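# Load the block into the vise against jaw and stop

## Task

Move the block from the infeed plate into the vise so it lies flat across the two low bars between the jaws, with its milled slot pointing downward, one long face resting against the fixed jaw (the jaw not carried by the air cylinder's rod) and one end resting against the work stop (the short rod between the jaws). You may set it in the V-block to regrip. Finish by releasing it and withdrawing the hands; the result only counts if the block stays there without the robot holding it.

## Robot and tools

Robot: two arms, left_arm and right_arm, facing each other across a table; left_arm's base is on the +y side (the names say nothing about image sides). Each carries an identical five-finger right hand, so hand axes and numbers mean the same on both.

Scene frame: origin on the table surface halfway between the arm bases, table at z = 0, +z up. The state line reports each hand point's position (m), orientation as quaternion wxyz, and linear/angular velocities. Printed positions can be slightly off, especially at long reach.

Hand point: a point fixed to the palm, 0.05 m in front of it, where index pad and thumb tip meet in a pinch. Its axes: +z along the straightened fingers (fingertips 0.06 to 0.07 m beyond it), +y out of the palm, +x across the palm toward the little finger. Sideways the hand extends 0.08 m on the little-finger side; on the thumb side 0.02 m with the thumb opposed, up to 0.09 m otherwise. A wrist bracket on the little-finger side sits 0.03 m past the point along +y and 0.11 m across; it can collide.

execute_actions: "actions" holds zero or one item. An empty list just returns the state. An action is {"rows": [...], "steps": n}: 1 to 15 rows, n up to 15 (default 15), each step 1/30 s; the final row repeats if rows run out. A wait is {"steps": n} with n up to 300, counted from the previous result, so your reply time is included. Optional "pictures" boolean. A refused call moves nothing.

Row layout (one flat list of 28 numbers covering both arms, each in [-1, 1]): left_arm dx, dy, dz, rx, ry, rz, then left hand little, ring, middle, index, thumb_bend, thumb_turn, force_limit, speed; then the same 14 for right_arm/right hand. Always send all 28.

Arm numbers are offsets, not poses: they give a target relative to the hand point's pose in the most recent result that showed it (before any such result in the scene, and for second or later calls within one reply, relative to where the arm is when the action begins). They are expressed in the hand point's own axes. Every row is relative to that same base, not to the prior row. Scale: 1.0 = 0.6 m for dx/dy/dz and 180 degrees for rotation; rx, ry, rz form a single rotation vector. All zeros drives the arm back to the base pose, so it is not a pause. Each step the command is clipped to 100 mm and 16 degrees from the measured pose; motion lags commands by about 0.17 s, and after an action the arm only continues to its last clipped pose, so check the result and send the remainder.

Hand numbers are absolute targets. little, ring, middle, index, thumb_bend: +1 straight/open, -1 fully curled. thumb_turn: +1 beside the palm, -1 opposed to the fingers. Pinch approx index -0.22, thumb_bend -0.75, thumb_turn -0.57. force_limit maps -1..+1 to about 0..10 N at the fingertip (0..15 N for both thumb motors) and only stops closing. speed maps -1..+1 from nearly stopped to full (full travel 0.6 s); use -0.9 or below for a gentle grip. There is no 'unchanged' value: repeat the hand's last eight numbers, or initially its hand_measured six plus hand_force_limit and hand_speed. A motor moves only when its target changes by at least 0.01. With the thumb opposed (turn it before arriving) the hand can wrap objects 0.035 to 0.08 m wide, the object sitting across the palm toward the wrist.

move: "target" is one 28-number row with the same offset meaning; hand numbers are sent at the start. Each hand point travels a straight line; both finish together, lasting 0.5 to 10 s (cut off at 10 s). "speed" 0.002 to 0.5 m/s (default 0.25), rotation limited to twice that in rad/s. Optional "stop_force" 9 to 40 N (shared): an arm's path ends when its wrist sensor feels that much added push along the direction to its target, then backs off 2 steps and holds. Use it only slowly, not with rotation, and omit it when lifting off something you press on. The "move:" line reports done, off_target, moving, held, fault or contact, plus limits=paced (clipped) or limits=held (steps blocked), and each hand point's distance to target.

wait: "seconds" 0 to 10, sends nothing new. zoom_image: "camera" cam_left_wrist or cam_right_wrist (each 672x504), "region" [x0, y0, x1, y1] pixels from top-left, at most 504x504. show_instructions: reference images. finished_scene: pass the current scene number; irreversible.

Result lines: hand_measured, hand_stopped_by (moving, target, force, stalled, fault) and hand_load_n (positive = pushed open; near 0 means the grip was lost), all six values in motor order; hand_force_limit, hand_speed; Wrist force/torque in end-effector axes (offset up to ~4 N, noise, saturates ~50 N); joint torques (noisy, offset); 'pose unreachable' and HELD when a clearance check altered commands; a 'Hand target' line; MOTOR HOT at 70 °C, brakes at 85 °C.

Avoid: pushing stiffly into firm surfaces (a target just past contact can fault); torque beyond joint limits (139 N m shoulder/elbow, 26 N m wrists, held weight included) or 150 N external force, each stopping the arm for 10 s; the arms striking or pressing each other anywhere; dropping, slamming, or knocking anything off the table. Loose objects may occasionally be nudged.

Each tool is called after "Emit:" by a JSON object that holds its "name" and its "arguments", one argument or row to a line.

## Session

Emit:
{"name": "execute_actions", "arguments": {
  "actions": []
}}

Scene clock: 0.00 s of 6600.00 s.
left_arm: end_effector_position=(+0.3077, +0.4505, +0.4704) hand_measured=(+1.000, +1.000, +1.000, +1.000, +1.000, +1.000) hand_load_n=(+0.0, +0.0, +0.0, +0.0, +0.0, +0.0) hand_stopped_by=(target, target, target, target, target, target) hand_force_limit=0.00 hand_speed=-0.80 end_effector_quat_wxyz=(-0.012, +0.358, +0.933, -0.009) end_effector_velocity=(+0.000, -0.000, -0.000) end_effector_angular_velocity=(+0.000, +0.000, +0.001) | right_arm: end_effector_position=(+0.1637, -0.2746, +0.4854) hand_measured=(+1.000, +1.000, +1.000, +1.000, +1.000, +1.000) hand_load_n=(+0.0, +0.0, +0.0, +0.0, +0.0, +0.0) hand_stopped_by=(target, target, target, target, target, target) hand_force_limit=0.00 hand_speed=-0.80 end_effector_quat_wxyz=(+0.021, -0.253, +0.967, -0.011) end_effector_velocity=(+0.000, +0.000, -0.000) end_effector_angular_velocity=(+0.000, +0.000, -0.000)
Joint positions: left_arm=[ 0.705 -1.735  1.37   1.945  1.6   -1.862] | right_arm=[-1.388 -1.75   1.331  1.948  1.591 -1.886]
Joint velocities: left_arm=[ 0.001  0.     0.    -0.     0.    -0.   ] | right_arm=[-0.  0.  0. -0. -0. -0.]
Joint torques (N m, as the arm reports them, + toward a larger angle): no reading
Wrist force (N, on the end effector, along its own x y z axes, offset not removed): no reading
Wrist torque (N m, same axes, about the end effector's origin, offset not removed): no reading
Hand target (left_arm): +0.308, +0.451, +0.470; -0.012, +0.358, +0.933, -0.009
Hand target (right_arm): +0.164, -0.275, +0.485; +0.021, -0.253, +0.967, -0.011

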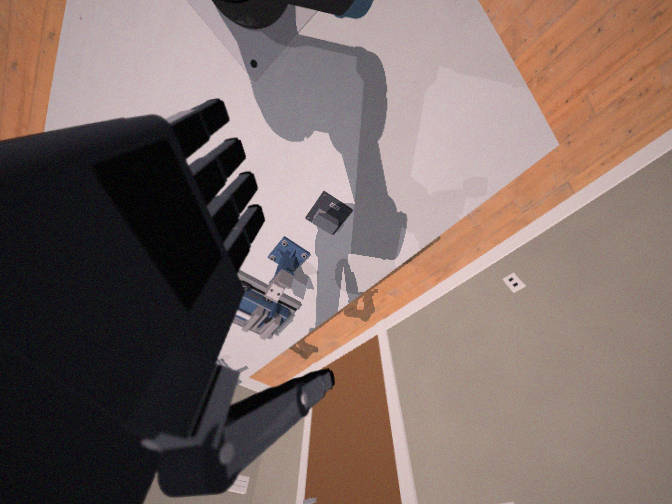

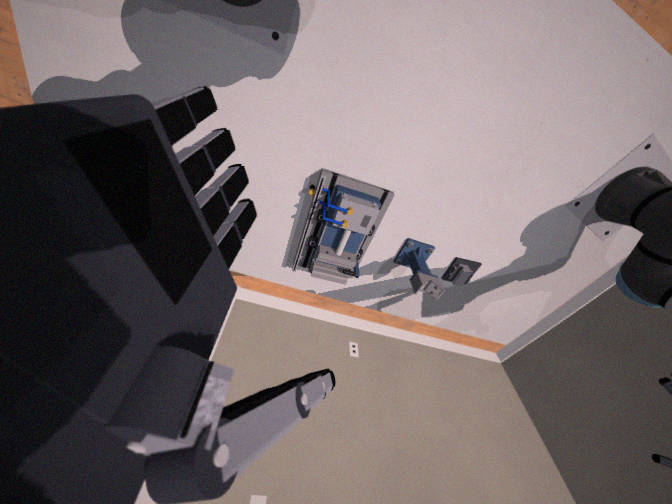

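Emit:
{"name": "zoom_image", "arguments": {
  "camera": "cam_right_wrist",
  "region": [380, 220, 500, 310]
}}

Emit:
{"name": "zoom_image", "arguments": {
  "camera": "cam_left_wrist",
  "region": [260, 180, 370, 290]
}}

Region (380, 220, 500, 310) of cam_right_wrist's 672x504 image, scaled by 4.200, with more detail than that image has; it fills the top 378 rows of this view, and the rest is white.

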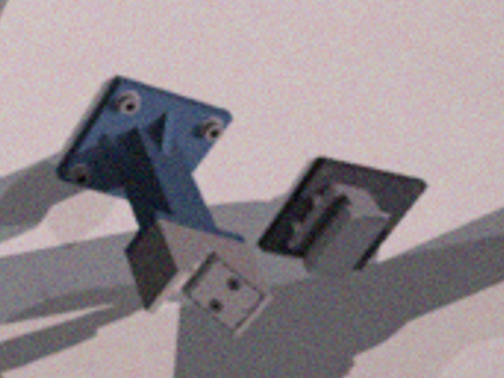

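Region (260, 180, 370, 290) of cam_left_wrist's 672x504 image, scaled by 4.582, with more detail than that image has.

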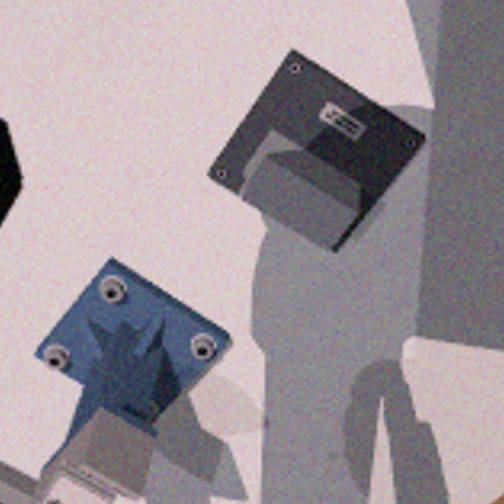

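Emit:
{"name": "zoom_image", "arguments": {
  "camera": "cam_right_wrist",
  "region": [280, 160, 410, 300]
}}

Emit:
{"name": "move", "arguments": {
  "target": [-0.362,-0.112,0.6145,0.292,0.114,0.214,1,1,0.5,0.5,1,-1,0,0.5,-0.366,0.1905,0.399,0.1256,-0.346,-0.1786,1,1,0.4,0.4,1,-1,0,0.5],
  "speed": 0.25
}}

Emit:
{"name": "zoom_image", "arguments": {
  "camera": "cam_left_wrist",
  "region": [340, 110, 590, 300]
}}

Region (280, 160, 410, 300) of cam_right_wrist's 672x504 image, scaled by 3.600, with more detail than that image has; it fills the left 468 columns of this view, and the rest is white.

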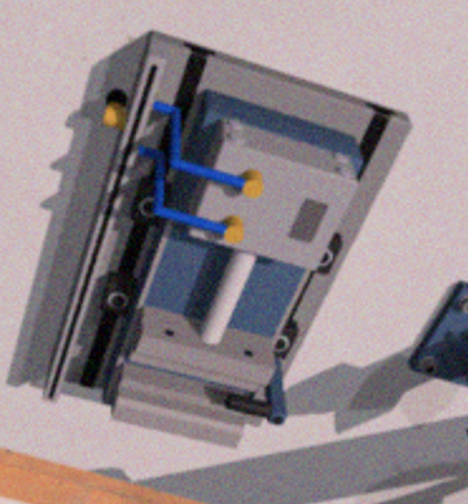

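Scene clock: 56.73 s of 6600.00 s.
left_arm: end_effector_position=(+0.4137, +0.2516, +0.1009) hand_measured=(+1.000, +1.000, +0.500, +0.500, +1.000, -1.000) hand_load_n=(+0.0, +0.0, +0.0, +0.0, +0.0, +0.0) hand_stopped_by=(target, target, target, target, target, target) hand_force_limit=0.00 hand_speed=0.50 end_effector_quat_wxyz=(-0.320, +0.588, +0.653, -0.354) end_effector_velocity=(+0.001, -0.001, -0.001) end_effector_angular_velocity=(-0.002, +0.002, -0.003) | right_arm: end_effector_position=(+0.3095, -0.0700, +0.2503) hand_measured=(+1.000, +1.000, +0.400, +0.400, +1.000, -1.000) hand_load_n=(+0.0, +0.0, +0.0, +0.0, +0.0, +0.0) hand_stopped_by=(target, target, target, target, target, target) hand_force_limit=0.00 hand_speed=0.50 end_effector_quat_wxyz=(+0.550, -0.457, +0.696, -0.064) end_effector_velocity=(+0.001, +0.001, -0.001) end_effector_angular_velocity=(+0.002, -0.004, +0.001)
Joint positions: left_arm=[ 1.113 -0.702  1.311  1.82   2.157 -0.447] | right_arm=[-0.92  -1.696  2.039  0.061  1.754 -2.19 ]
Joint velocities: left_arm=[-0.001  0.004 -0.005  0.003  0.     0.004] | right_arm=[-0.002  0.002  0.003 -0.009 -0.002 -0.002]
Joint torques (N m, as the arm reports them, + toward a larger angle): left_arm=[-10.14 -41.24 -24.65   4.43   0.11   1.63] | right_arm=[-15.33  -2.37 -14.47  -2.89  -1.5   -1.74]
Wrist force (N, on the end effector, along its own x y z axes, offset not removed): left_arm=[1.3 -0.9 0.8] | right_arm=[0.2 -0.9 -0.8]
Wrist torque (N m, same axes, about the end effector's origin, offset not removed): left_arm=[-0.08 -0.21 -0.07] | right_arm=[-0.11 0.16 -0.01]
Hand target (left_arm): +0.414, +0.252, +0.101; -0.320, +0.588, +0.653, -0.354
Hand target (right_arm): +0.310, -0.070, +0.250; +0.550, -0.457, +0.696, -0.064
Off the commanded pose (left_arm): 0.001 m, 0 deg.
Off the commanded pose (right_arm): 0.001 m, 0 deg.
After step 90, 50.63 s passed at rest.
move: done

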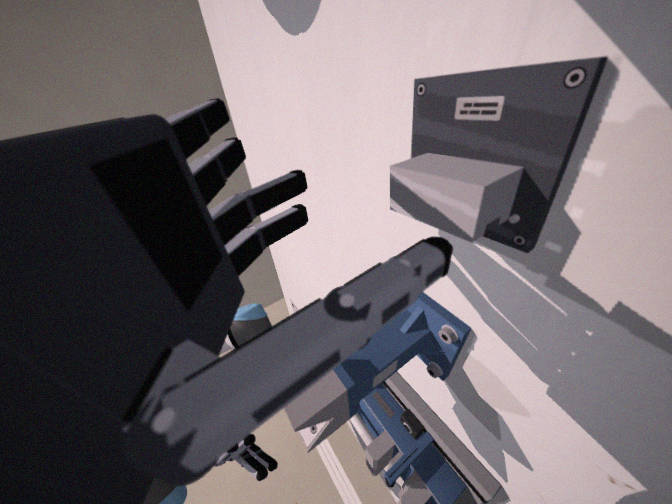

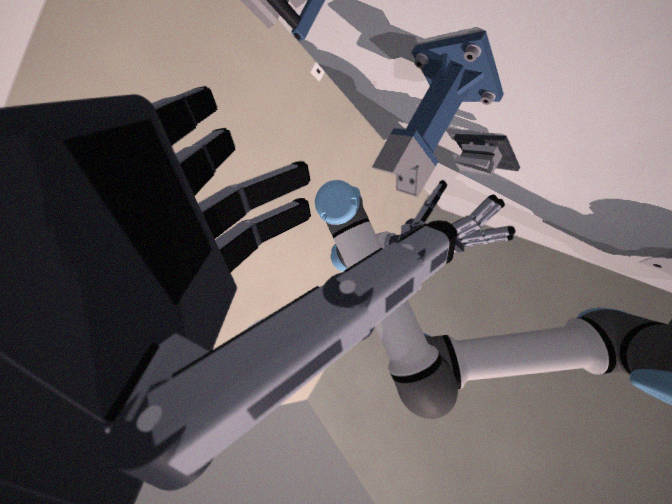

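Region (340, 110, 590, 300) of cam_left_wrist's 672x504 image, scaled by 2.016, with more detail than that image has; it fills the top 383 rows of this view, and the rest is white.

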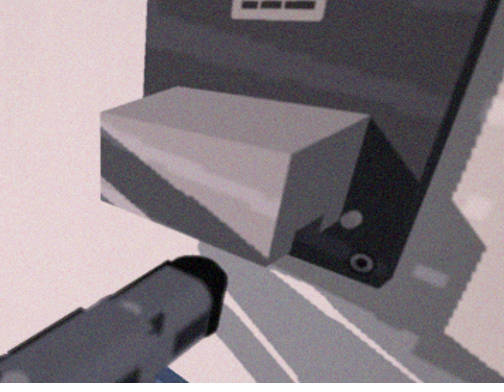

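Emit:
{"name": "move", "arguments": {
  "target": [0.0067,0.039,0.0073,0,0,0,1,1,0.45,0.45,1,-1,0,0.5,0,0,0,0,0,0,1,1,0.4,0.4,1,-1,0,0.5],
  "speed": 0.08
}}

Emit:
{"name": "move", "arguments": {
  "target": [0,0.0433,0.0282,0,0,0,1,1,0.45,0.45,1,-1,0,0.5,0,0,0,0,0,0,1,1,0.4,0.4,1,-1,0,0.5],
  "speed": 0.03,
  "stop_force": 9
}}

Emit:
{"name": "zoom_image", "arguments": {
  "camera": "cam_right_wrist",
  "region": [420, 110, 540, 220]
}}

Scene clock: 65.57 s of 6600.00 s.
left_arm: end_effector_position=(+0.4223, +0.2565, +0.0790) hand_measured=(+1.000, +1.000, +0.450, +0.450, +1.000, -1.000) hand_load_n=(+0.0, +0.0, +0.0, +0.0, +0.0, +0.0) hand_stopped_by=(target, target, target, target, target, target) hand_force_limit=0.00 hand_speed=0.50 end_effector_quat_wxyz=(-0.320, +0.588, +0.653, -0.354) end_effector_velocity=(+0.001, +0.000, -0.002) end_effector_angular_velocity=(-0.000, +0.000, +0.001) | right_arm: end_effector_position=(+0.3095, -0.0701, +0.2503) hand_measured=(+1.000, +1.000, +0.400, +0.400, +1.000, -1.000) hand_load_n=(+0.0, +0.0, +0.0, +0.0, +0.0, +0.0) hand_stopped_by=(target, target, target, target, target, target) hand_force_limit=0.00 hand_speed=0.50 end_effector_quat_wxyz=(+0.550, -0.457, +0.696, -0.064) end_effector_velocity=(-0.000, -0.000, -0.000) end_effector_angular_velocity=(-0.000, +0.000, -0.000)
Joint positions: left_arm=[ 1.129 -0.658  1.293  1.801  2.145 -0.435] | right_arm=[-0.92  -1.696  2.039  0.061  1.754 -2.19 ]
Joint velocities: left_arm=[ 0.002  0.004 -0.002 -0.002 -0.     0.001] | right_arm=[ 0.     0.     0.     0.     0.001 -0.   ]
Joint torques (N m, as the arm reports them, + toward a larger angle): left_arm=[  9.06 -42.46 -24.34   0.71  -1.05   1.82] | right_arm=[  9.28 -24.91 -32.36   1.68   1.71   1.87]
Wrist force (N, on the end effector, along its own x y z axes, offset not removed): left_arm=[1.4 0.7 1.0] | right_arm=[0.1 -0.6 -1.8]
Wrist torque (N m, same axes, about the end effector's origin, offset not removed): left_arm=[0.06 -0.31 -0.06] | right_arm=[0.11 0.15 -0.18]
Hand target (left_arm): +0.422, +0.257, +0.079; -0.320, +0.588, +0.653, -0.354
Hand target (right_arm): +0.309, -0.070, +0.250; +0.550, -0.457, +0.696, -0.064
Off the commanded pose (left_arm): 0.000 m, 0 deg.
Off the commanded pose (right_arm): 0.000 m, 0 deg.
After step 90, 5.03 s passed at rest.
move: done

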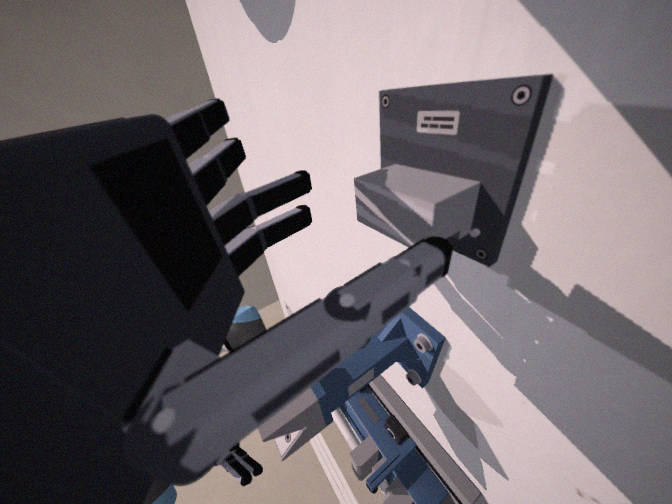

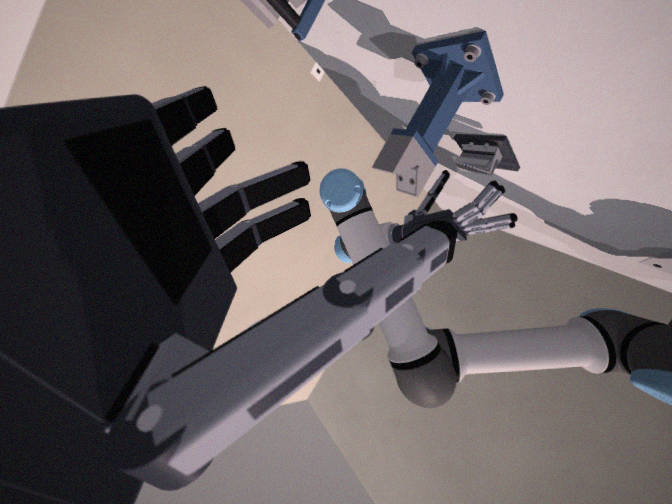

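Scene clock: 66.90 s of 6600.00 s.
left_arm: end_effector_position=(+0.4223, +0.2565, +0.0481) hand_measured=(+1.000, +1.000, +0.450, +0.450, +1.000, -1.000) hand_load_n=(+0.0, +0.0, +0.0, +0.0, +0.0, +0.0) hand_stopped_by=(target, target, target, target, target, target) hand_force_limit=0.00 hand_speed=0.50 end_effector_quat_wxyz=(-0.320, +0.588, +0.653, -0.354) end_effector_velocity=(+0.000, +0.001, -0.002) end_effector_angular_velocity=(+0.001, +0.000, +0.001) | right_arm: end_effector_position=(+0.3095, -0.0701, +0.2503) hand_measured=(+1.000, +1.000, +0.400, +0.400, +1.000, -1.000) hand_load_n=(+0.0, +0.0, +0.0, +0.0, +0.0, +0.0) hand_stopped_by=(target, target, target, target, target, target) hand_force_limit=0.00 hand_speed=0.50 end_effector_quat_wxyz=(+0.550, -0.457, +0.696, -0.064) end_effector_velocity=(+0.001, -0.000, -0.000) end_effector_angular_velocity=(+0.000, -0.000, -0.001)
Joint positions: left_arm=[ 1.129 -0.612  1.296  1.753  2.145 -0.435] | right_arm=[-0.92  -1.696  2.039  0.061  1.754 -2.19 ]
Joint velocities: left_arm=[ 0.001  0.002  0.    -0.002 -0.    -0.001] | right_arm=[-0.001 -0.     0.    -0.001  0.     0.   ]
Joint torques (N m, as the arm reports them, + toward a larger angle): left_arm=[ -3.84 -41.01 -19.32   0.83   0.18   0.42] | right_arm=[  7.28 -21.96 -30.35   1.54   1.35   1.56]
Wrist force (N, on the end effector, along its own x y z axes, offset not removed): left_arm=[0.0 -0.4 1.5] | right_arm=[0.9 -0.2 -1.1]
Wrist torque (N m, same axes, about the end effector's origin, offset not removed): left_arm=[-0.09 -0.02 -0.16] | right_arm=[0.09 -0.01 -0.01]
Hand target (left_arm): +0.422, +0.256, +0.048; -0.320, +0.588, +0.653, -0.354
Hand target (right_arm): +0.310, -0.070, +0.250; +0.550, -0.457, +0.696, -0.064
Off the commanded pose (left_arm): 0.000 m, 0 deg.
Off the commanded pose (right_arm): 0.000 m, 0 deg.
move: done

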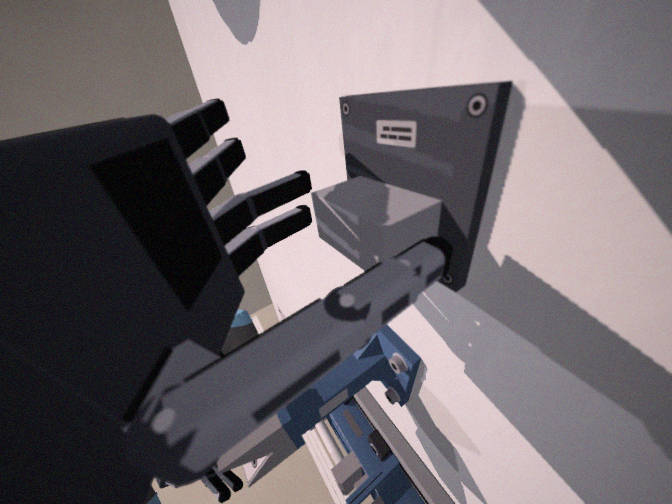

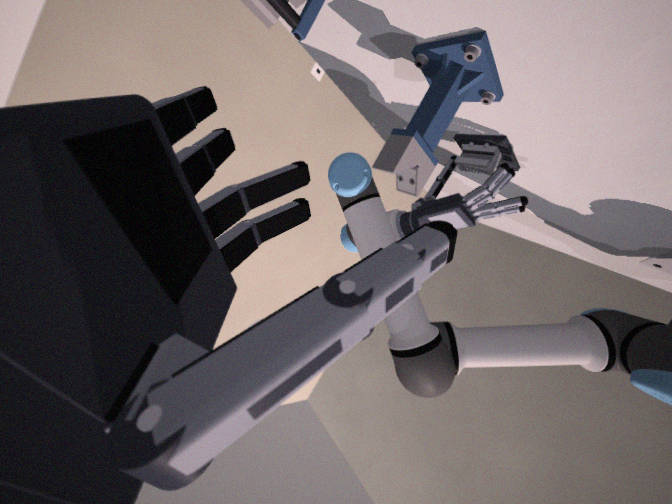

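Region (420, 110, 540, 220) of cam_right_wrist's 672x504 image, scaled by 4.200, with more detail than that image has; it fills the top 462 rows of this view, and the rest is white.

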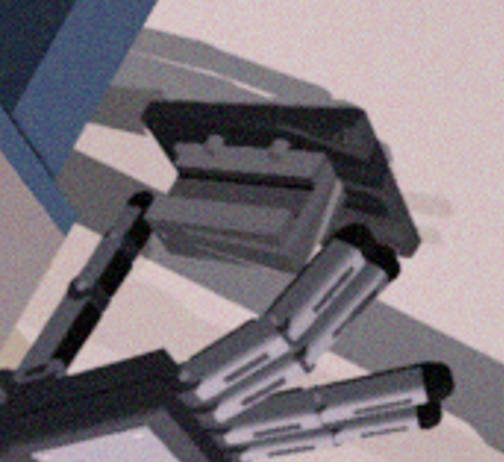

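Emit:
{"name": "execute_actions", "arguments": {
  "actions": []
}}

Scene clock: 83.30 s of 6600.00 s.
left_arm: end_effector_position=(+0.4223, +0.2565, +0.0480) hand_measured=(+1.000, +1.000, +0.450, +0.450, +1.000, -1.000) hand_load_n=(+0.0, +0.0, +0.0, +0.0, +0.0, +0.0) hand_stopped_by=(target, target, target, target, target, target) hand_force_limit=0.00 hand_speed=0.50 end_effector_quat_wxyz=(-0.320, +0.588, +0.653, -0.354) end_effector_velocity=(-0.000, +0.000, +0.000) end_effector_angular_velocity=(+0.000, +0.000, +0.000) | right_arm: end_effector_position=(+0.3095, -0.0701, +0.2503) hand_measured=(+1.000, +1.000, +0.400, +0.400, +1.000, -1.000) hand_load_n=(+0.0, +0.0, +0.0, +0.0, +0.0, +0.0) hand_stopped_by=(target, target, target, target, target, target) hand_force_limit=0.00 hand_speed=0.50 end_effector_quat_wxyz=(+0.550, -0.457, +0.696, -0.064) end_effector_velocity=(-0.000, +0.000, -0.000) end_effector_angular_velocity=(+0.000, +0.001, +0.000)
Joint positions: left_arm=[ 1.129 -0.612  1.296  1.752  2.145 -0.435] | right_arm=[-0.92  -1.696  2.039  0.061  1.754 -2.19 ]
Joint velocities: left_arm=[ 0. -0.  0.  0. -0. -0.] | right_arm=[-0.     0.     0.     0.    -0.001  0.   ]
Joint torques (N m, as the arm reports them, + toward a larger angle): left_arm=[ -9.93 -42.46 -22.88   0.8    2.3   -1.25] | right_arm=[  7.05 -22.46 -26.16   1.03   0.47   0.92]
Wrist force (N, on the end effector, along its own x y z axes, offset not removed): left_arm=[2.1 -0.3 0.7] | right_arm=[-0.1 0.7 -2.5]
Wrist torque (N m, same axes, about the end effector's origin, offset not removed): left_arm=[0.01 -0.35 -0.06] | right_arm=[0.34 0.20 -0.02]
Hand target (left_arm): +0.422, +0.256, +0.048; -0.320, +0.588, +0.653, -0.354
Hand target (right_arm): +0.310, -0.070, +0.250; +0.550, -0.457, +0.696, -0.064
Off the commanded pose (left_arm): 0.000 m, 0 deg.
Off the commanded pose (right_arm): 0.000 m, 0 deg.
Steps of this call (steps 1 to 90: nothing new was sent; then 13.40 s passed at rest). Readings (end_effector_position | what the end effector reports):
1: left_arm (+0.4223, +0.2565, +0.0481) | right_arm (+0.3095, -0.0701, +0.2503) | left_arm hand_measured=(+1.000, +1.000, +0.450, +0.450, +1.000, -1.000) hand_load_n=(+0.0, +0.0, +0.0, +0.0, +0.0, +0.0) hand_stopped_by=(target, target, target, target, target, target) hand_force_limit=0.00 hand_speed=0.50 | right_arm hand_measured=(+1.000, +1.000, +0.400, +0.400, +1.000, -1.000) hand_load_n=(+0.0, +0.0, +0.0, +0.0, +0.0, +0.0) hand_stopped_by=(target, target, target, target, target, target) hand_force_limit=0.00 hand_speed=0.50
2: left_arm (+0.4223, +0.2565, +0.0480) | right_arm (+0.3095, -0.0701, +0.2503) | left_arm hand_measured=(+1.000, +1.000, +0.450, +0.450, +1.000, -1.000) hand_load_n=(+0.0, +0.0, +0.0, +0.0, +0.0, +0.0) hand_stopped_by=(target, target, target, target, target, target) hand_force_limit=0.00 hand_speed=0.50 | right_arm hand_measured=(+1.000, +1.000, +0.400, +0.400, +1.000, -1.000) hand_load_n=(+0.0, +0.0, +0.0, +0.0, +0.0, +0.0) hand_stopped_by=(target, target, target, target, target, target) hand_force_limit=0.00 hand_speed=0.50
4: left_arm (+0.4223, +0.2565, +0.0480) | right_arm (+0.3095, -0.0701, +0.2503) | left_arm hand_measured=(+1.000, +1.000, +0.450, +0.450, +1.000, -1.000) hand_load_n=(+0.0, +0.0, +0.0, +0.0, +0.0, +0.0) hand_stopped_by=(target, target, target, target, target, target) hand_force_limit=0.00 hand_speed=0.50 | right_arm hand_measured=(+1.000, +1.000, +0.400, +0.400, +1.000, -1.000) hand_load_n=(+0.0, +0.0, +0.0, +0.0, +0.0, +0.0) hand_stopped_by=(target, target, target, target, target, target) hand_force_limit=0.00 hand_speed=0.50
8: left_arm (+0.4223, +0.2565, +0.0480) | right_arm (+0.3095, -0.0701, +0.2503) | left_arm hand_measured=(+1.000, +1.000, +0.450, +0.450, +1.000, -1.000) hand_load_n=(+0.0, +0.0, +0.0, +0.0, +0.0, +0.0) hand_stopped_by=(target, target, target, target, target, target) hand_force_limit=0.00 hand_speed=0.50 | right_arm hand_measured=(+1.000, +1.000, +0.400, +0.400, +1.000, -1.000) hand_load_n=(+0.0, +0.0, +0.0, +0.0, +0.0, +0.0) hand_stopped_by=(target, target, target, target, target, target) hand_force_limit=0.00 hand_speed=0.50
90: the state above

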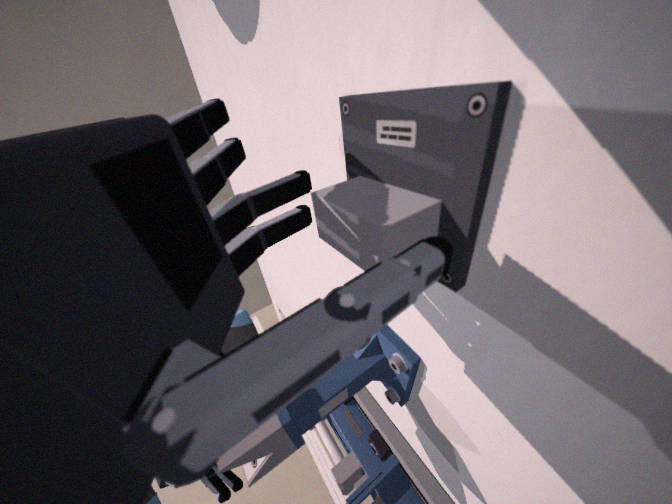

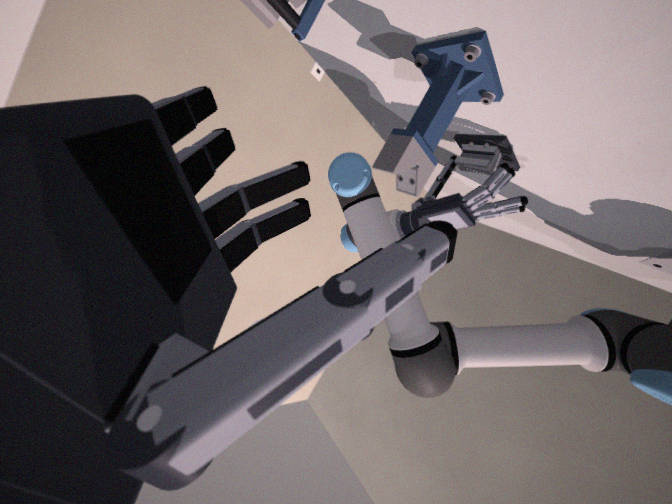

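Emit:
{"name": "move", "arguments": {
  "target": [0,-0.0036,0.0056,0,0,0,1,1,-0.1,-0.1,0.85,-1,0.25,-0.87,0,0,0,0,0,0,1,1,0.4,0.4,1,-1,0,0.5],
  "speed": 0.01
}}

Scene clock: 88.03 s of 6600.00 s.
left_arm: end_effector_position=(+0.4183, +0.2560, +0.0480) hand_measured=(+1.000, +1.000, +0.084, +0.062, +0.854, -1.000) hand_load_n=(+0.0, +0.0, +5.5, +7.0, +5.5, +1.0) hand_stopped_by=(target, target, force, force, target, target) hand_force_limit=0.25 hand_speed=-0.87 end_effector_quat_wxyz=(-0.320, +0.588, +0.653, -0.354) end_effector_velocity=(+0.000, -0.000, +0.000) end_effector_angular_velocity=(-0.001, -0.001, -0.000) | right_arm: end_effector_position=(+0.3095, -0.0701, +0.2503) hand_measured=(+1.000, +1.000, +0.400, +0.400, +1.000, -1.000) hand_load_n=(+0.0, +0.0, +0.0, +0.0, +0.0, +0.0) hand_stopped_by=(target, target, target, target, target, target) hand_force_limit=0.00 hand_speed=0.50 end_effector_quat_wxyz=(+0.550, -0.457, +0.696, -0.064) end_effector_velocity=(-0.000, +0.000, +0.000) end_effector_angular_velocity=(+0.000, -0.000, +0.001)
Joint positions: left_arm=[ 1.124 -0.619  1.31   1.743  2.148 -0.439] | right_arm=[-0.92  -1.696  2.039  0.061  1.754 -2.19 ]
Joint velocities: left_arm=[-0.    -0.001 -0.     0.     0.     0.001] | right_arm=[ 0.     0.    -0.    -0.001 -0.    -0.   ]
Joint torques (N m, as the arm reports them, + toward a larger angle): left_arm=[ -7.23 -54.3   -6.89   0.74   1.28  -1.2 ] | right_arm=[  7.47 -20.61 -22.85   0.72  -0.33   0.19]
Wrist force (N, on the end effector, along its own x y z axes, offset not removed): left_arm=[2.0 -7.7 5.0] | right_arm=[1.2 0.4 -1.6]
Wrist torque (N m, same axes, about the end effector's origin, offset not removed): left_arm=[-0.04 -0.25 -0.10] | right_arm=[0.28 -0.04 -0.02]
Hand target (left_arm): +0.418, +0.256, +0.048; -0.320, +0.588, +0.653, -0.354
Hand target (right_arm): +0.310, -0.070, +0.250; +0.550, -0.457, +0.696, -0.064
Off the commanded pose (left_arm): 0.000 m, 0 deg.
Off the commanded pose (right_arm): 0.000 m, 0 deg.
move: done

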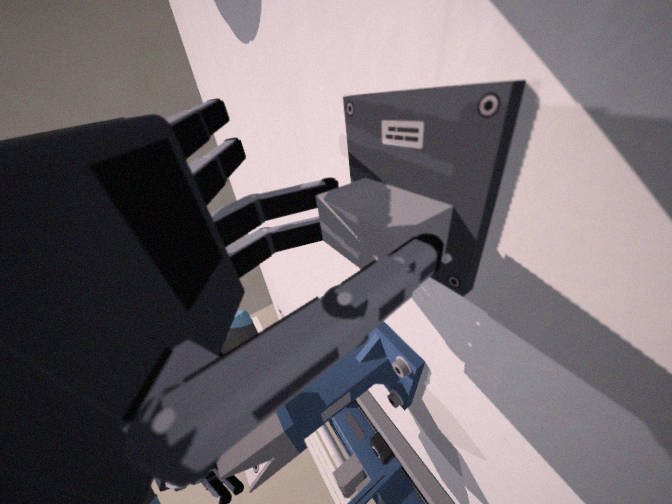

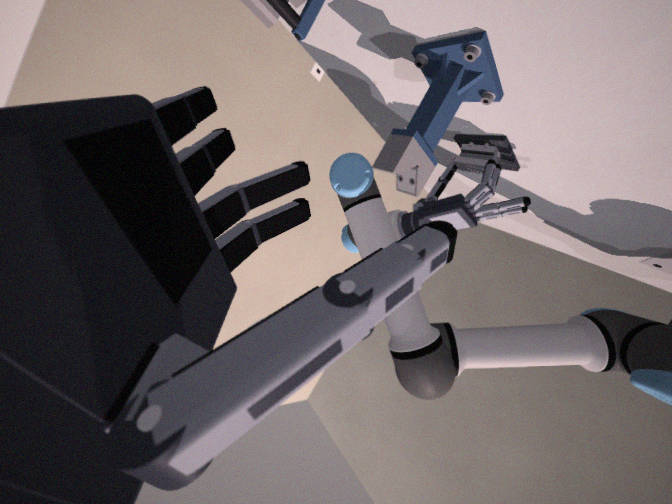

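Emit:
{"name": "move", "arguments": {
  "target": [0,-0.0018,0.0028,0,0,0,1,1,-0.15,-0.15,0.85,-1,0.4,-0.9,0,0,0,0,0,0,1,1,0.4,0.4,1,-1,0,0.5],
  "speed": 0.004
}}

Emit:
{"name": "move", "arguments": {
  "target": [0,-0.028,-0.018,0,0,0,1,1,-0.18,-0.18,0.85,-1,0.4,-0.9,0,0,0,0,0,0,1,1,0.4,0.4,1,-1,0,0.5],
  "speed": 0.02
}}

Scene clock: 94.03 s of 6600.00 s.
left_arm: end_effector_position=(+0.4164, +0.2559, +0.0480) hand_measured=(+1.000, +1.000, +0.082, +0.060, +0.854, -1.000) hand_load_n=(+0.0, +0.0, +3.5, +4.5, +8.5, +0.0) hand_stopped_by=(target, target, force, force, target, target) hand_force_limit=0.40 hand_speed=-0.90 end_effector_quat_wxyz=(-0.320, +0.588, +0.653, -0.354) end_effector_velocity=(-0.001, -0.000, -0.000) end_effector_angular_velocity=(-0.001, -0.000, -0.001) | right_arm: end_effector_position=(+0.3095, -0.0701, +0.2503) hand_measured=(+1.000, +1.000, +0.400, +0.400, +1.000, -1.000) hand_load_n=(+0.0, +0.0, +0.0, +0.0, +0.0, +0.0) hand_stopped_by=(target, target, target, target, target, target) hand_force_limit=0.00 hand_speed=0.50 end_effector_quat_wxyz=(+0.550, -0.457, +0.696, -0.064) end_effector_velocity=(+0.000, +0.000, -0.000) end_effector_angular_velocity=(-0.000, -0.000, +0.000)
Joint positions: left_arm=[ 1.122 -0.622  1.317  1.739  2.15  -0.44 ] | right_arm=[-0.92  -1.696  2.039  0.061  1.754 -2.19 ]
Joint velocities: left_arm=[-0.001 -0.     0.001 -0.001  0.001  0.   ] | right_arm=[ 0.  0. -0. -0. -0. -0.]
Joint torques (N m, as the arm reports them, + toward a larger angle): left_arm=[-10.26 -55.44  -2.13   0.71   2.52  -1.21] | right_arm=[  7.5  -20.66 -23.07   0.75  -0.44   0.49]
Wrist force (N, on the end effector, along its own x y z axes, offset not removed): left_arm=[2.5 -0.7 -1.0] | right_arm=[-1.0 0.4 -1.8]
Wrist torque (N m, same axes, about the end effector's origin, offset not removed): left_arm=[-0.14 -0.35 -0.10] | right_arm=[0.30 0.28 -0.16]
Hand target (left_arm): +0.416, +0.256, +0.048; -0.320, +0.588, +0.653, -0.354
Hand target (right_arm): +0.310, -0.070, +0.250; +0.550, -0.457, +0.696, -0.064
Off the commanded pose (left_arm): 0.000 m, 0 deg.
Off the commanded pose (right_arm): 0.000 m, 0 deg.
After step 90, 2.27 s passed at rest.
move: done

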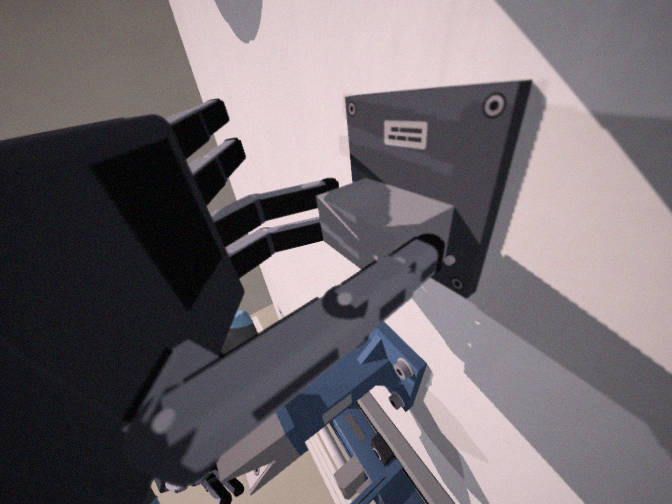

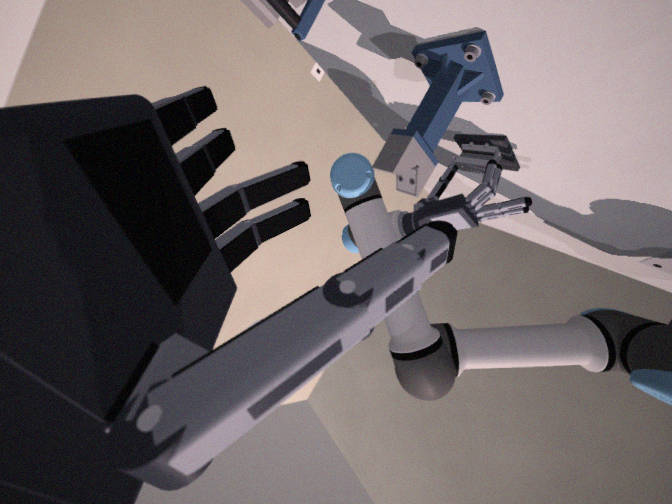

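Scene clock: 95.30 s of 6600.00 s.
left_arm: end_effector_position=(+0.4162, +0.2559, +0.0678) hand_measured=(+1.000, +1.000, +0.062, +0.040, +0.858, -1.000) hand_load_n=(+0.0, +0.0, +7.5, +7.5, +14.5, +0.0) hand_stopped_by=(target, target, force, force, target, target) hand_force_limit=0.40 hand_speed=-0.90 end_effector_quat_wxyz=(-0.320, +0.588, +0.653, -0.354) end_effector_velocity=(+0.001, +0.000, +0.002) end_effector_angular_velocity=(+0.000, -0.001, +0.001) | right_arm: end_effector_position=(+0.3095, -0.0701, +0.2503) hand_measured=(+1.000, +1.000, +0.400, +0.400, +1.000, -1.000) hand_load_n=(+0.0, +0.0, +0.0, +0.0, +0.0, +0.0) hand_stopped_by=(target, target, target, target, target, target) hand_force_limit=0.00 hand_speed=0.50 end_effector_quat_wxyz=(+0.550, -0.457, +0.696, -0.064) end_effector_velocity=(-0.000, -0.000, -0.000) end_effector_angular_velocity=(-0.001, +0.001, +0.000)
Joint positions: left_arm=[ 1.122 -0.652  1.316  1.769  2.15  -0.44 ] | right_arm=[-0.92  -1.696  2.039  0.061  1.754 -2.19 ]
Joint velocities: left_arm=[ 0.001 -0.002 -0.001  0.002 -0.001 -0.   ] | right_arm=[-0.     0.    -0.     0.001 -0.     0.   ]
Joint torques (N m, as the arm reports them, + toward a larger angle): left_arm=[-10.21 -56.15 -23.17   4.89   2.52  -1.25] | right_arm=[  7.49 -20.82 -22.57   0.71  -0.41   0.37]
Wrist force (N, on the end effector, along its own x y z axes, offset not removed): left_arm=[0.2 2.6 1.1] | right_arm=[1.8 -0.7 -1.0]
Wrist torque (N m, same axes, about the end effector's origin, offset not removed): left_arm=[0.24 -0.10 -0.08] | right_arm=[0.01 -0.11 -0.02]
Hand target (left_arm): +0.416, +0.256, +0.068; -0.320, +0.588, +0.653, -0.354
Hand target (right_arm): +0.310, -0.070, +0.250; +0.550, -0.457, +0.696, -0.064
Off the commanded pose (left_arm): 0.000 m, 0 deg.
Off the commanded pose (right_arm): 0.000 m, 0 deg.
move: done

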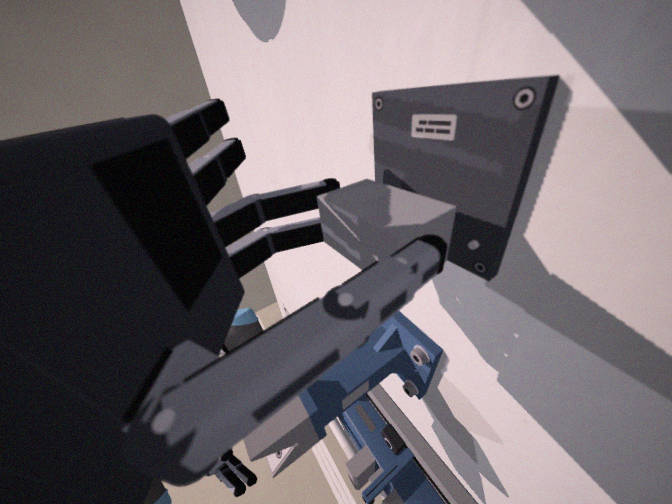

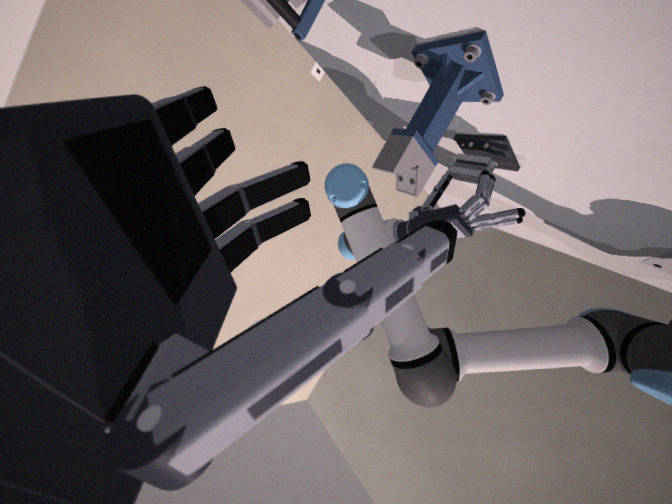

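Emit:
{"name": "move", "arguments": {
  "target": [0,-0.2237,-0.1453,0,-0.410,-0.2665,1,1,-0.18,-0.18,0.85,-1,0.4,-0.9,0,0,0,0,0,0,1,1,0.4,0.4,1,-1,0,0.5],
  "speed": 0.25
}}

Scene clock: 103.43 s of 6600.00 s.
left_arm: end_effector_position=(+0.4155, +0.2561, +0.2271) hand_measured=(+1.000, +1.000, +0.062, +0.040, +0.858, -1.000) hand_load_n=(+0.0, +0.0, +7.5, +7.0, +14.5, +0.0) hand_stopped_by=(target, target, force, force, target, target) hand_force_limit=0.40 hand_speed=-0.90 end_effector_quat_wxyz=(-0.015, +0.030, -0.878, +0.477) end_effector_velocity=(+0.000, +0.000, +0.000) end_effector_angular_velocity=(+0.002, -0.001, +0.008) | right_arm: end_effector_position=(+0.3095, -0.0701, +0.2503) hand_measured=(+1.000, +1.000, +0.400, +0.400, +1.000, -1.000) hand_load_n=(+0.0, +0.0, +0.0, +0.0, +0.0, +0.0) hand_stopped_by=(target, target, target, target, target, target) hand_force_limit=0.00 hand_speed=0.50 end_effector_quat_wxyz=(+0.550, -0.457, +0.696, -0.064) end_effector_velocity=(+0.000, -0.000, -0.000) end_effector_angular_velocity=(-0.001, -0.000, -0.001)
Joint positions: left_arm=[ 1.061 -1.534  1.796  0.508  2.242 -2.601] | right_arm=[-0.92  -1.696  2.039  0.061  1.754 -2.19 ]
Joint velocities: left_arm=[-0.005 -0.005  0.003 -0.004 -0.011 -0.009] | right_arm=[-0.     0.     0.     0.     0.001 -0.   ]
Joint torques (N m, as the arm reports them, + toward a larger angle): left_arm=[ -9.65 -28.37 -11.1   -1.33  -0.89  -1.39] | right_arm=[  6.36 -21.33 -23.37   0.74  -0.25   0.37]
Wrist force (N, on the end effector, along its own x y z axes, offset not removed): left_arm=[0.4 1.8 2.5] | right_arm=[0.7 0.5 -1.0]
Wrist torque (N m, same axes, about the end effector's origin, offset not removed): left_arm=[0.06 -0.14 -0.10] | right_arm=[0.18 -0.01 0.01]
Hand target (left_arm): +0.415, +0.256, +0.227; +0.015, -0.030, +0.878, -0.477
Hand target (right_arm): +0.310, -0.070, +0.250; +0.550, -0.457, +0.696, -0.064
Off the commanded pose (left_arm): 0.001 m, 0 deg.
Off the commanded pose (right_arm): 0.000 m, 0 deg.
After step 90, 1.57 s passed at rest.
move: done

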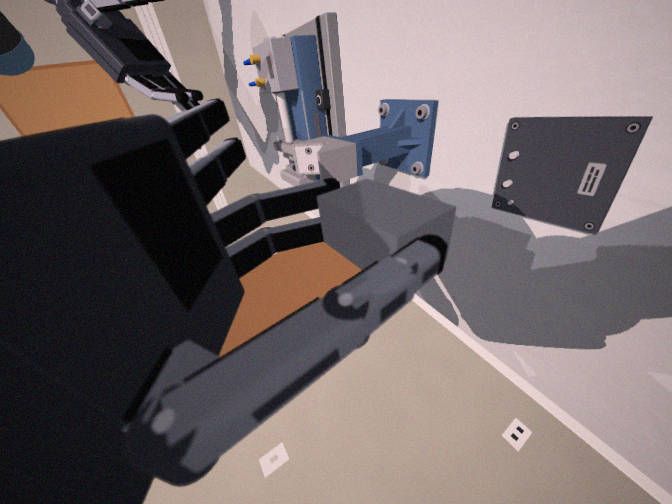

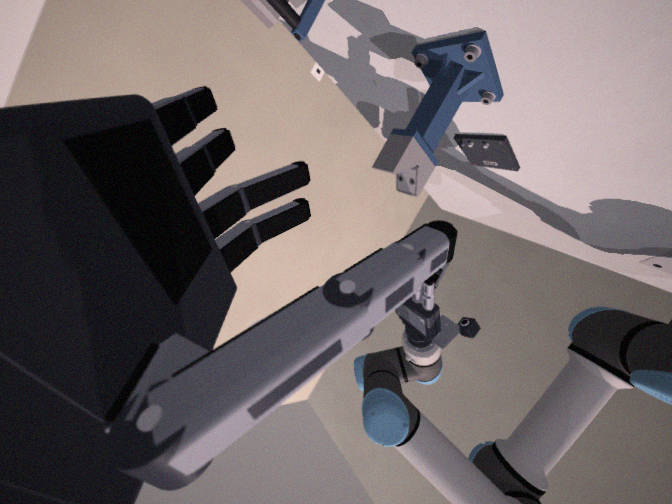

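Emit:
{"name": "move", "arguments": {
  "target": [-0.0335,-0.1224,0.1885,0.1912,-0.2792,-0.4175,1,1,-0.18,-0.18,0.85,-1,0.4,-0.9,0,0,0,0,0,0,1,1,0.4,0.4,1,-1,0,0.5],
  "speed": 0.25
}}

Scene clock: 115.53 s of 6600.00 s.
left_arm: end_effector_position=(+0.4451, +0.1230, +0.2272) hand_measured=(+1.000, +1.000, +0.062, +0.040, +0.858, -1.000) hand_load_n=(+0.0, +0.0, +7.0, +7.5, +14.5, +1.0) hand_stopped_by=(target, target, force, force, target, target) hand_force_limit=0.40 hand_speed=-0.90 end_effector_quat_wxyz=(-0.083, +0.710, -0.434, +0.548) end_effector_velocity=(+0.000, -0.000, +0.000) end_effector_angular_velocity=(-0.002, +0.004, +0.007) | right_arm: end_effector_position=(+0.3095, -0.0701, +0.2503) hand_measured=(+1.000, +1.000, +0.400, +0.400, +1.000, -1.000) hand_load_n=(+0.0, +0.0, +0.0, +0.0, +0.0, +0.0) hand_stopped_by=(target, target, target, target, target, target) hand_force_limit=0.00 hand_speed=0.50 end_effector_quat_wxyz=(+0.550, -0.457, +0.696, -0.064) end_effector_velocity=(+0.000, -0.000, +0.000) end_effector_angular_velocity=(+0.000, -0.001, -0.001)
Joint positions: left_arm=[ 0.45  -1.489  1.804  0.265  0.778 -4.451] | right_arm=[-0.92  -1.696  2.039  0.061  1.754 -2.19 ]
Joint velocities: left_arm=[-0.001  0.004 -0.005  0.009 -0.004 -0.012] | right_arm=[ 0.    -0.    -0.    -0.     0.001  0.   ]
Joint torques (N m, as the arm reports them, + toward a larger angle): left_arm=[ -9.98 -15.86 -29.54   1.92  -2.4   -1.16] | right_arm=[  7.49 -21.55 -22.31   0.7   -0.37   0.55]
Wrist force (N, on the end effector, along its own x y z axes, offset not removed): left_arm=[-0.5 0.4 1.7] | right_arm=[1.2 0.1 -1.7]
Wrist torque (N m, same axes, about the end effector's origin, offset not removed): left_arm=[-0.02 -0.11 0.00] | right_arm=[0.19 -0.02 -0.04]
Hand target (left_arm): +0.445, +0.123, +0.227; -0.083, +0.710, -0.434, +0.548
Hand target (right_arm): +0.310, -0.070, +0.250; +0.550, -0.457, +0.696, -0.064
Off the commanded pose (left_arm): 0.000 m, 0 deg.
Off the commanded pose (right_arm): 0.000 m, 0 deg.
After step 90, 5.23 s passed at rest.
move: done

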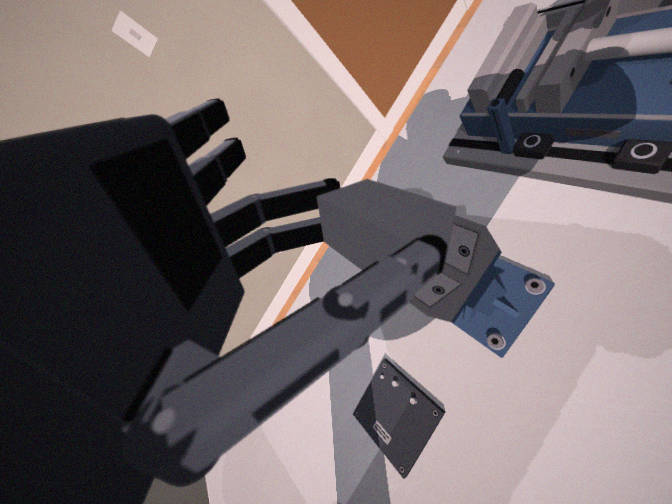

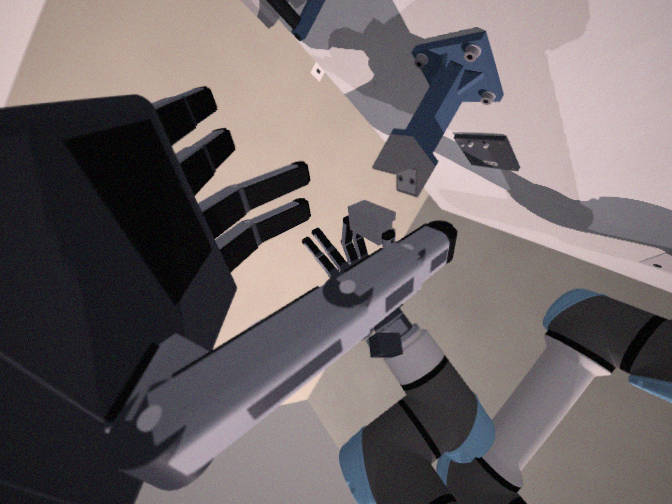

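Emit:
{"name": "move", "arguments": {
  "target": [-0.0412,0.0346,0.0225,0,0,0,1,1,-0.18,-0.18,0.85,-1,0.4,-0.9,0,0,0,0,0,0,1,1,0.4,0.4,1,-1,0,0.5],
  "speed": 0.05
}}

Emit:
{"name": "zoom_image", "arguments": {
  "camera": "cam_left_wrist",
  "region": [300,150,580,360]
}}

Emit:
{"name": "zoom_image", "arguments": {
  "camera": "cam_right_wrist",
  "region": [320,100,500,260]
}}

Scene clock: 122.80 s of 6600.00 s.
left_arm: end_effector_position=(+0.4451, +0.1230, +0.1923) hand_measured=(+1.000, +1.000, +0.062, +0.040, +0.858, -1.000) hand_load_n=(+0.0, +0.0, +7.0, +7.5, +14.5, +1.0) hand_stopped_by=(target, target, force, force, target, target) hand_force_limit=0.40 hand_speed=-0.90 end_effector_quat_wxyz=(-0.083, +0.710, -0.434, +0.548) end_effector_velocity=(+0.000, -0.000, -0.001) end_effector_angular_velocity=(-0.001, -0.001, -0.001) | right_arm: end_effector_position=(+0.3095, -0.0701, +0.2503) hand_measured=(+1.000, +1.000, +0.400, +0.400, +1.000, -1.000) hand_load_n=(+0.0, +0.0, +0.0, +0.0, +0.0, +0.0) hand_stopped_by=(target, target, target, target, target, target) hand_force_limit=0.00 hand_speed=0.50 end_effector_quat_wxyz=(+0.550, -0.457, +0.696, -0.064) end_effector_velocity=(+0.000, -0.000, +0.000) end_effector_angular_velocity=(+0.000, -0.000, -0.001)
Joint positions: left_arm=[ 0.45  -1.458  1.866  0.173  0.778 -4.451] | right_arm=[-0.92  -1.696  2.039  0.061  1.754 -2.19 ]
Joint velocities: left_arm=[-0.     0.001  0.002 -0.004  0.     0.001] | right_arm=[-0.     0.    -0.    -0.001  0.     0.   ]
Joint torques (N m, as the arm reports them, + toward a larger angle): left_arm=[  8.75 -17.59  -9.48  -1.75   1.19   1.61] | right_arm=[  6.81 -21.73 -23.15   0.8   -0.44   0.35]
Wrist force (N, on the end effector, along its own x y z axes, offset not removed): left_arm=[-0.4 0.1 1.9] | right_arm=[-0.3 -0.6 -1.2]
Wrist torque (N m, same axes, about the end effector's origin, offset not removed): left_arm=[-0.11 -0.22 -0.06] | right_arm=[0.10 0.11 -0.09]
Hand target (left_arm): +0.445, +0.123, +0.192; -0.083, +0.710, -0.434, +0.548
Hand target (right_arm): +0.310, -0.070, +0.250; +0.550, -0.457, +0.696, -0.064
Off the commanded pose (left_arm): 0.000 m, 0 deg.
Off the commanded pose (right_arm): 0.000 m, 0 deg.
After step 90, 3.20 s passed at rest.
move: done

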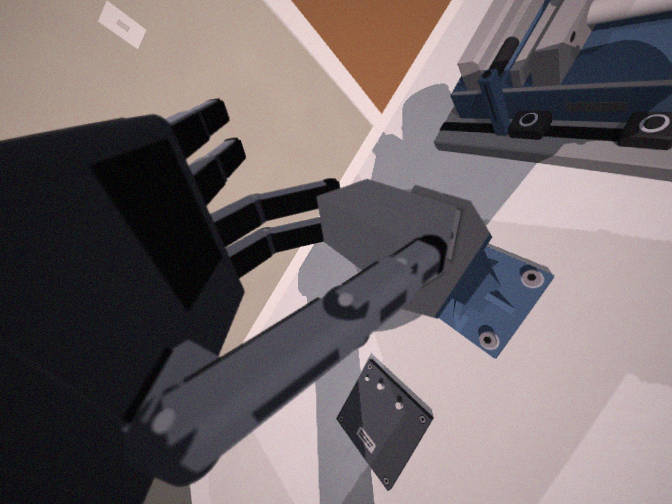

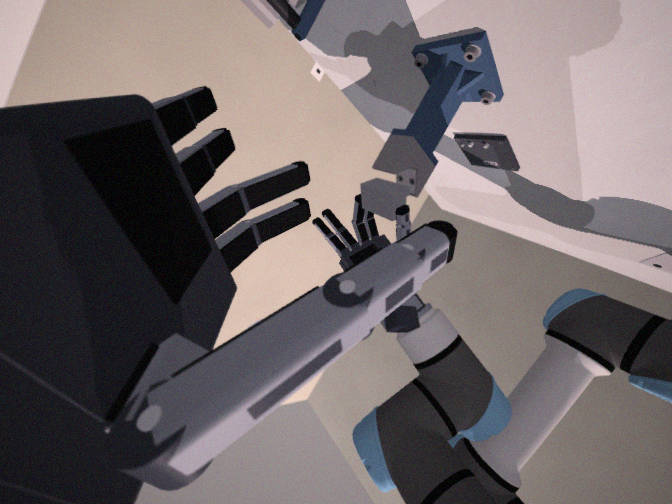

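Region (300, 150, 580, 360) of cam_left_wrist's 672x504 image, scaled by 1.800, with more detail than that image has; it fills the top 378 rows of this view, and the rest is white.

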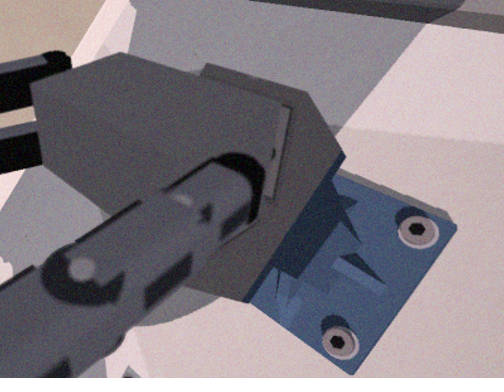

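Region (320, 100, 500, 260) of cam_right_wrist's 672x504 image, scaled by 2.800, with more detail than that image has.

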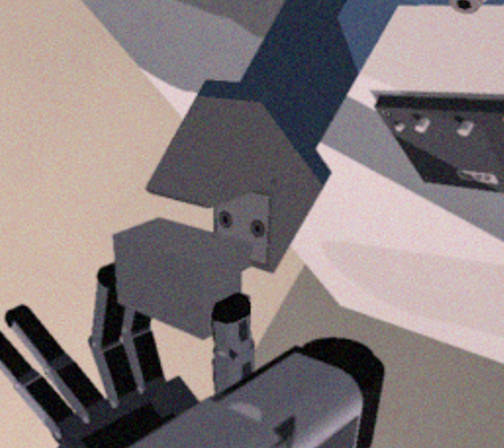

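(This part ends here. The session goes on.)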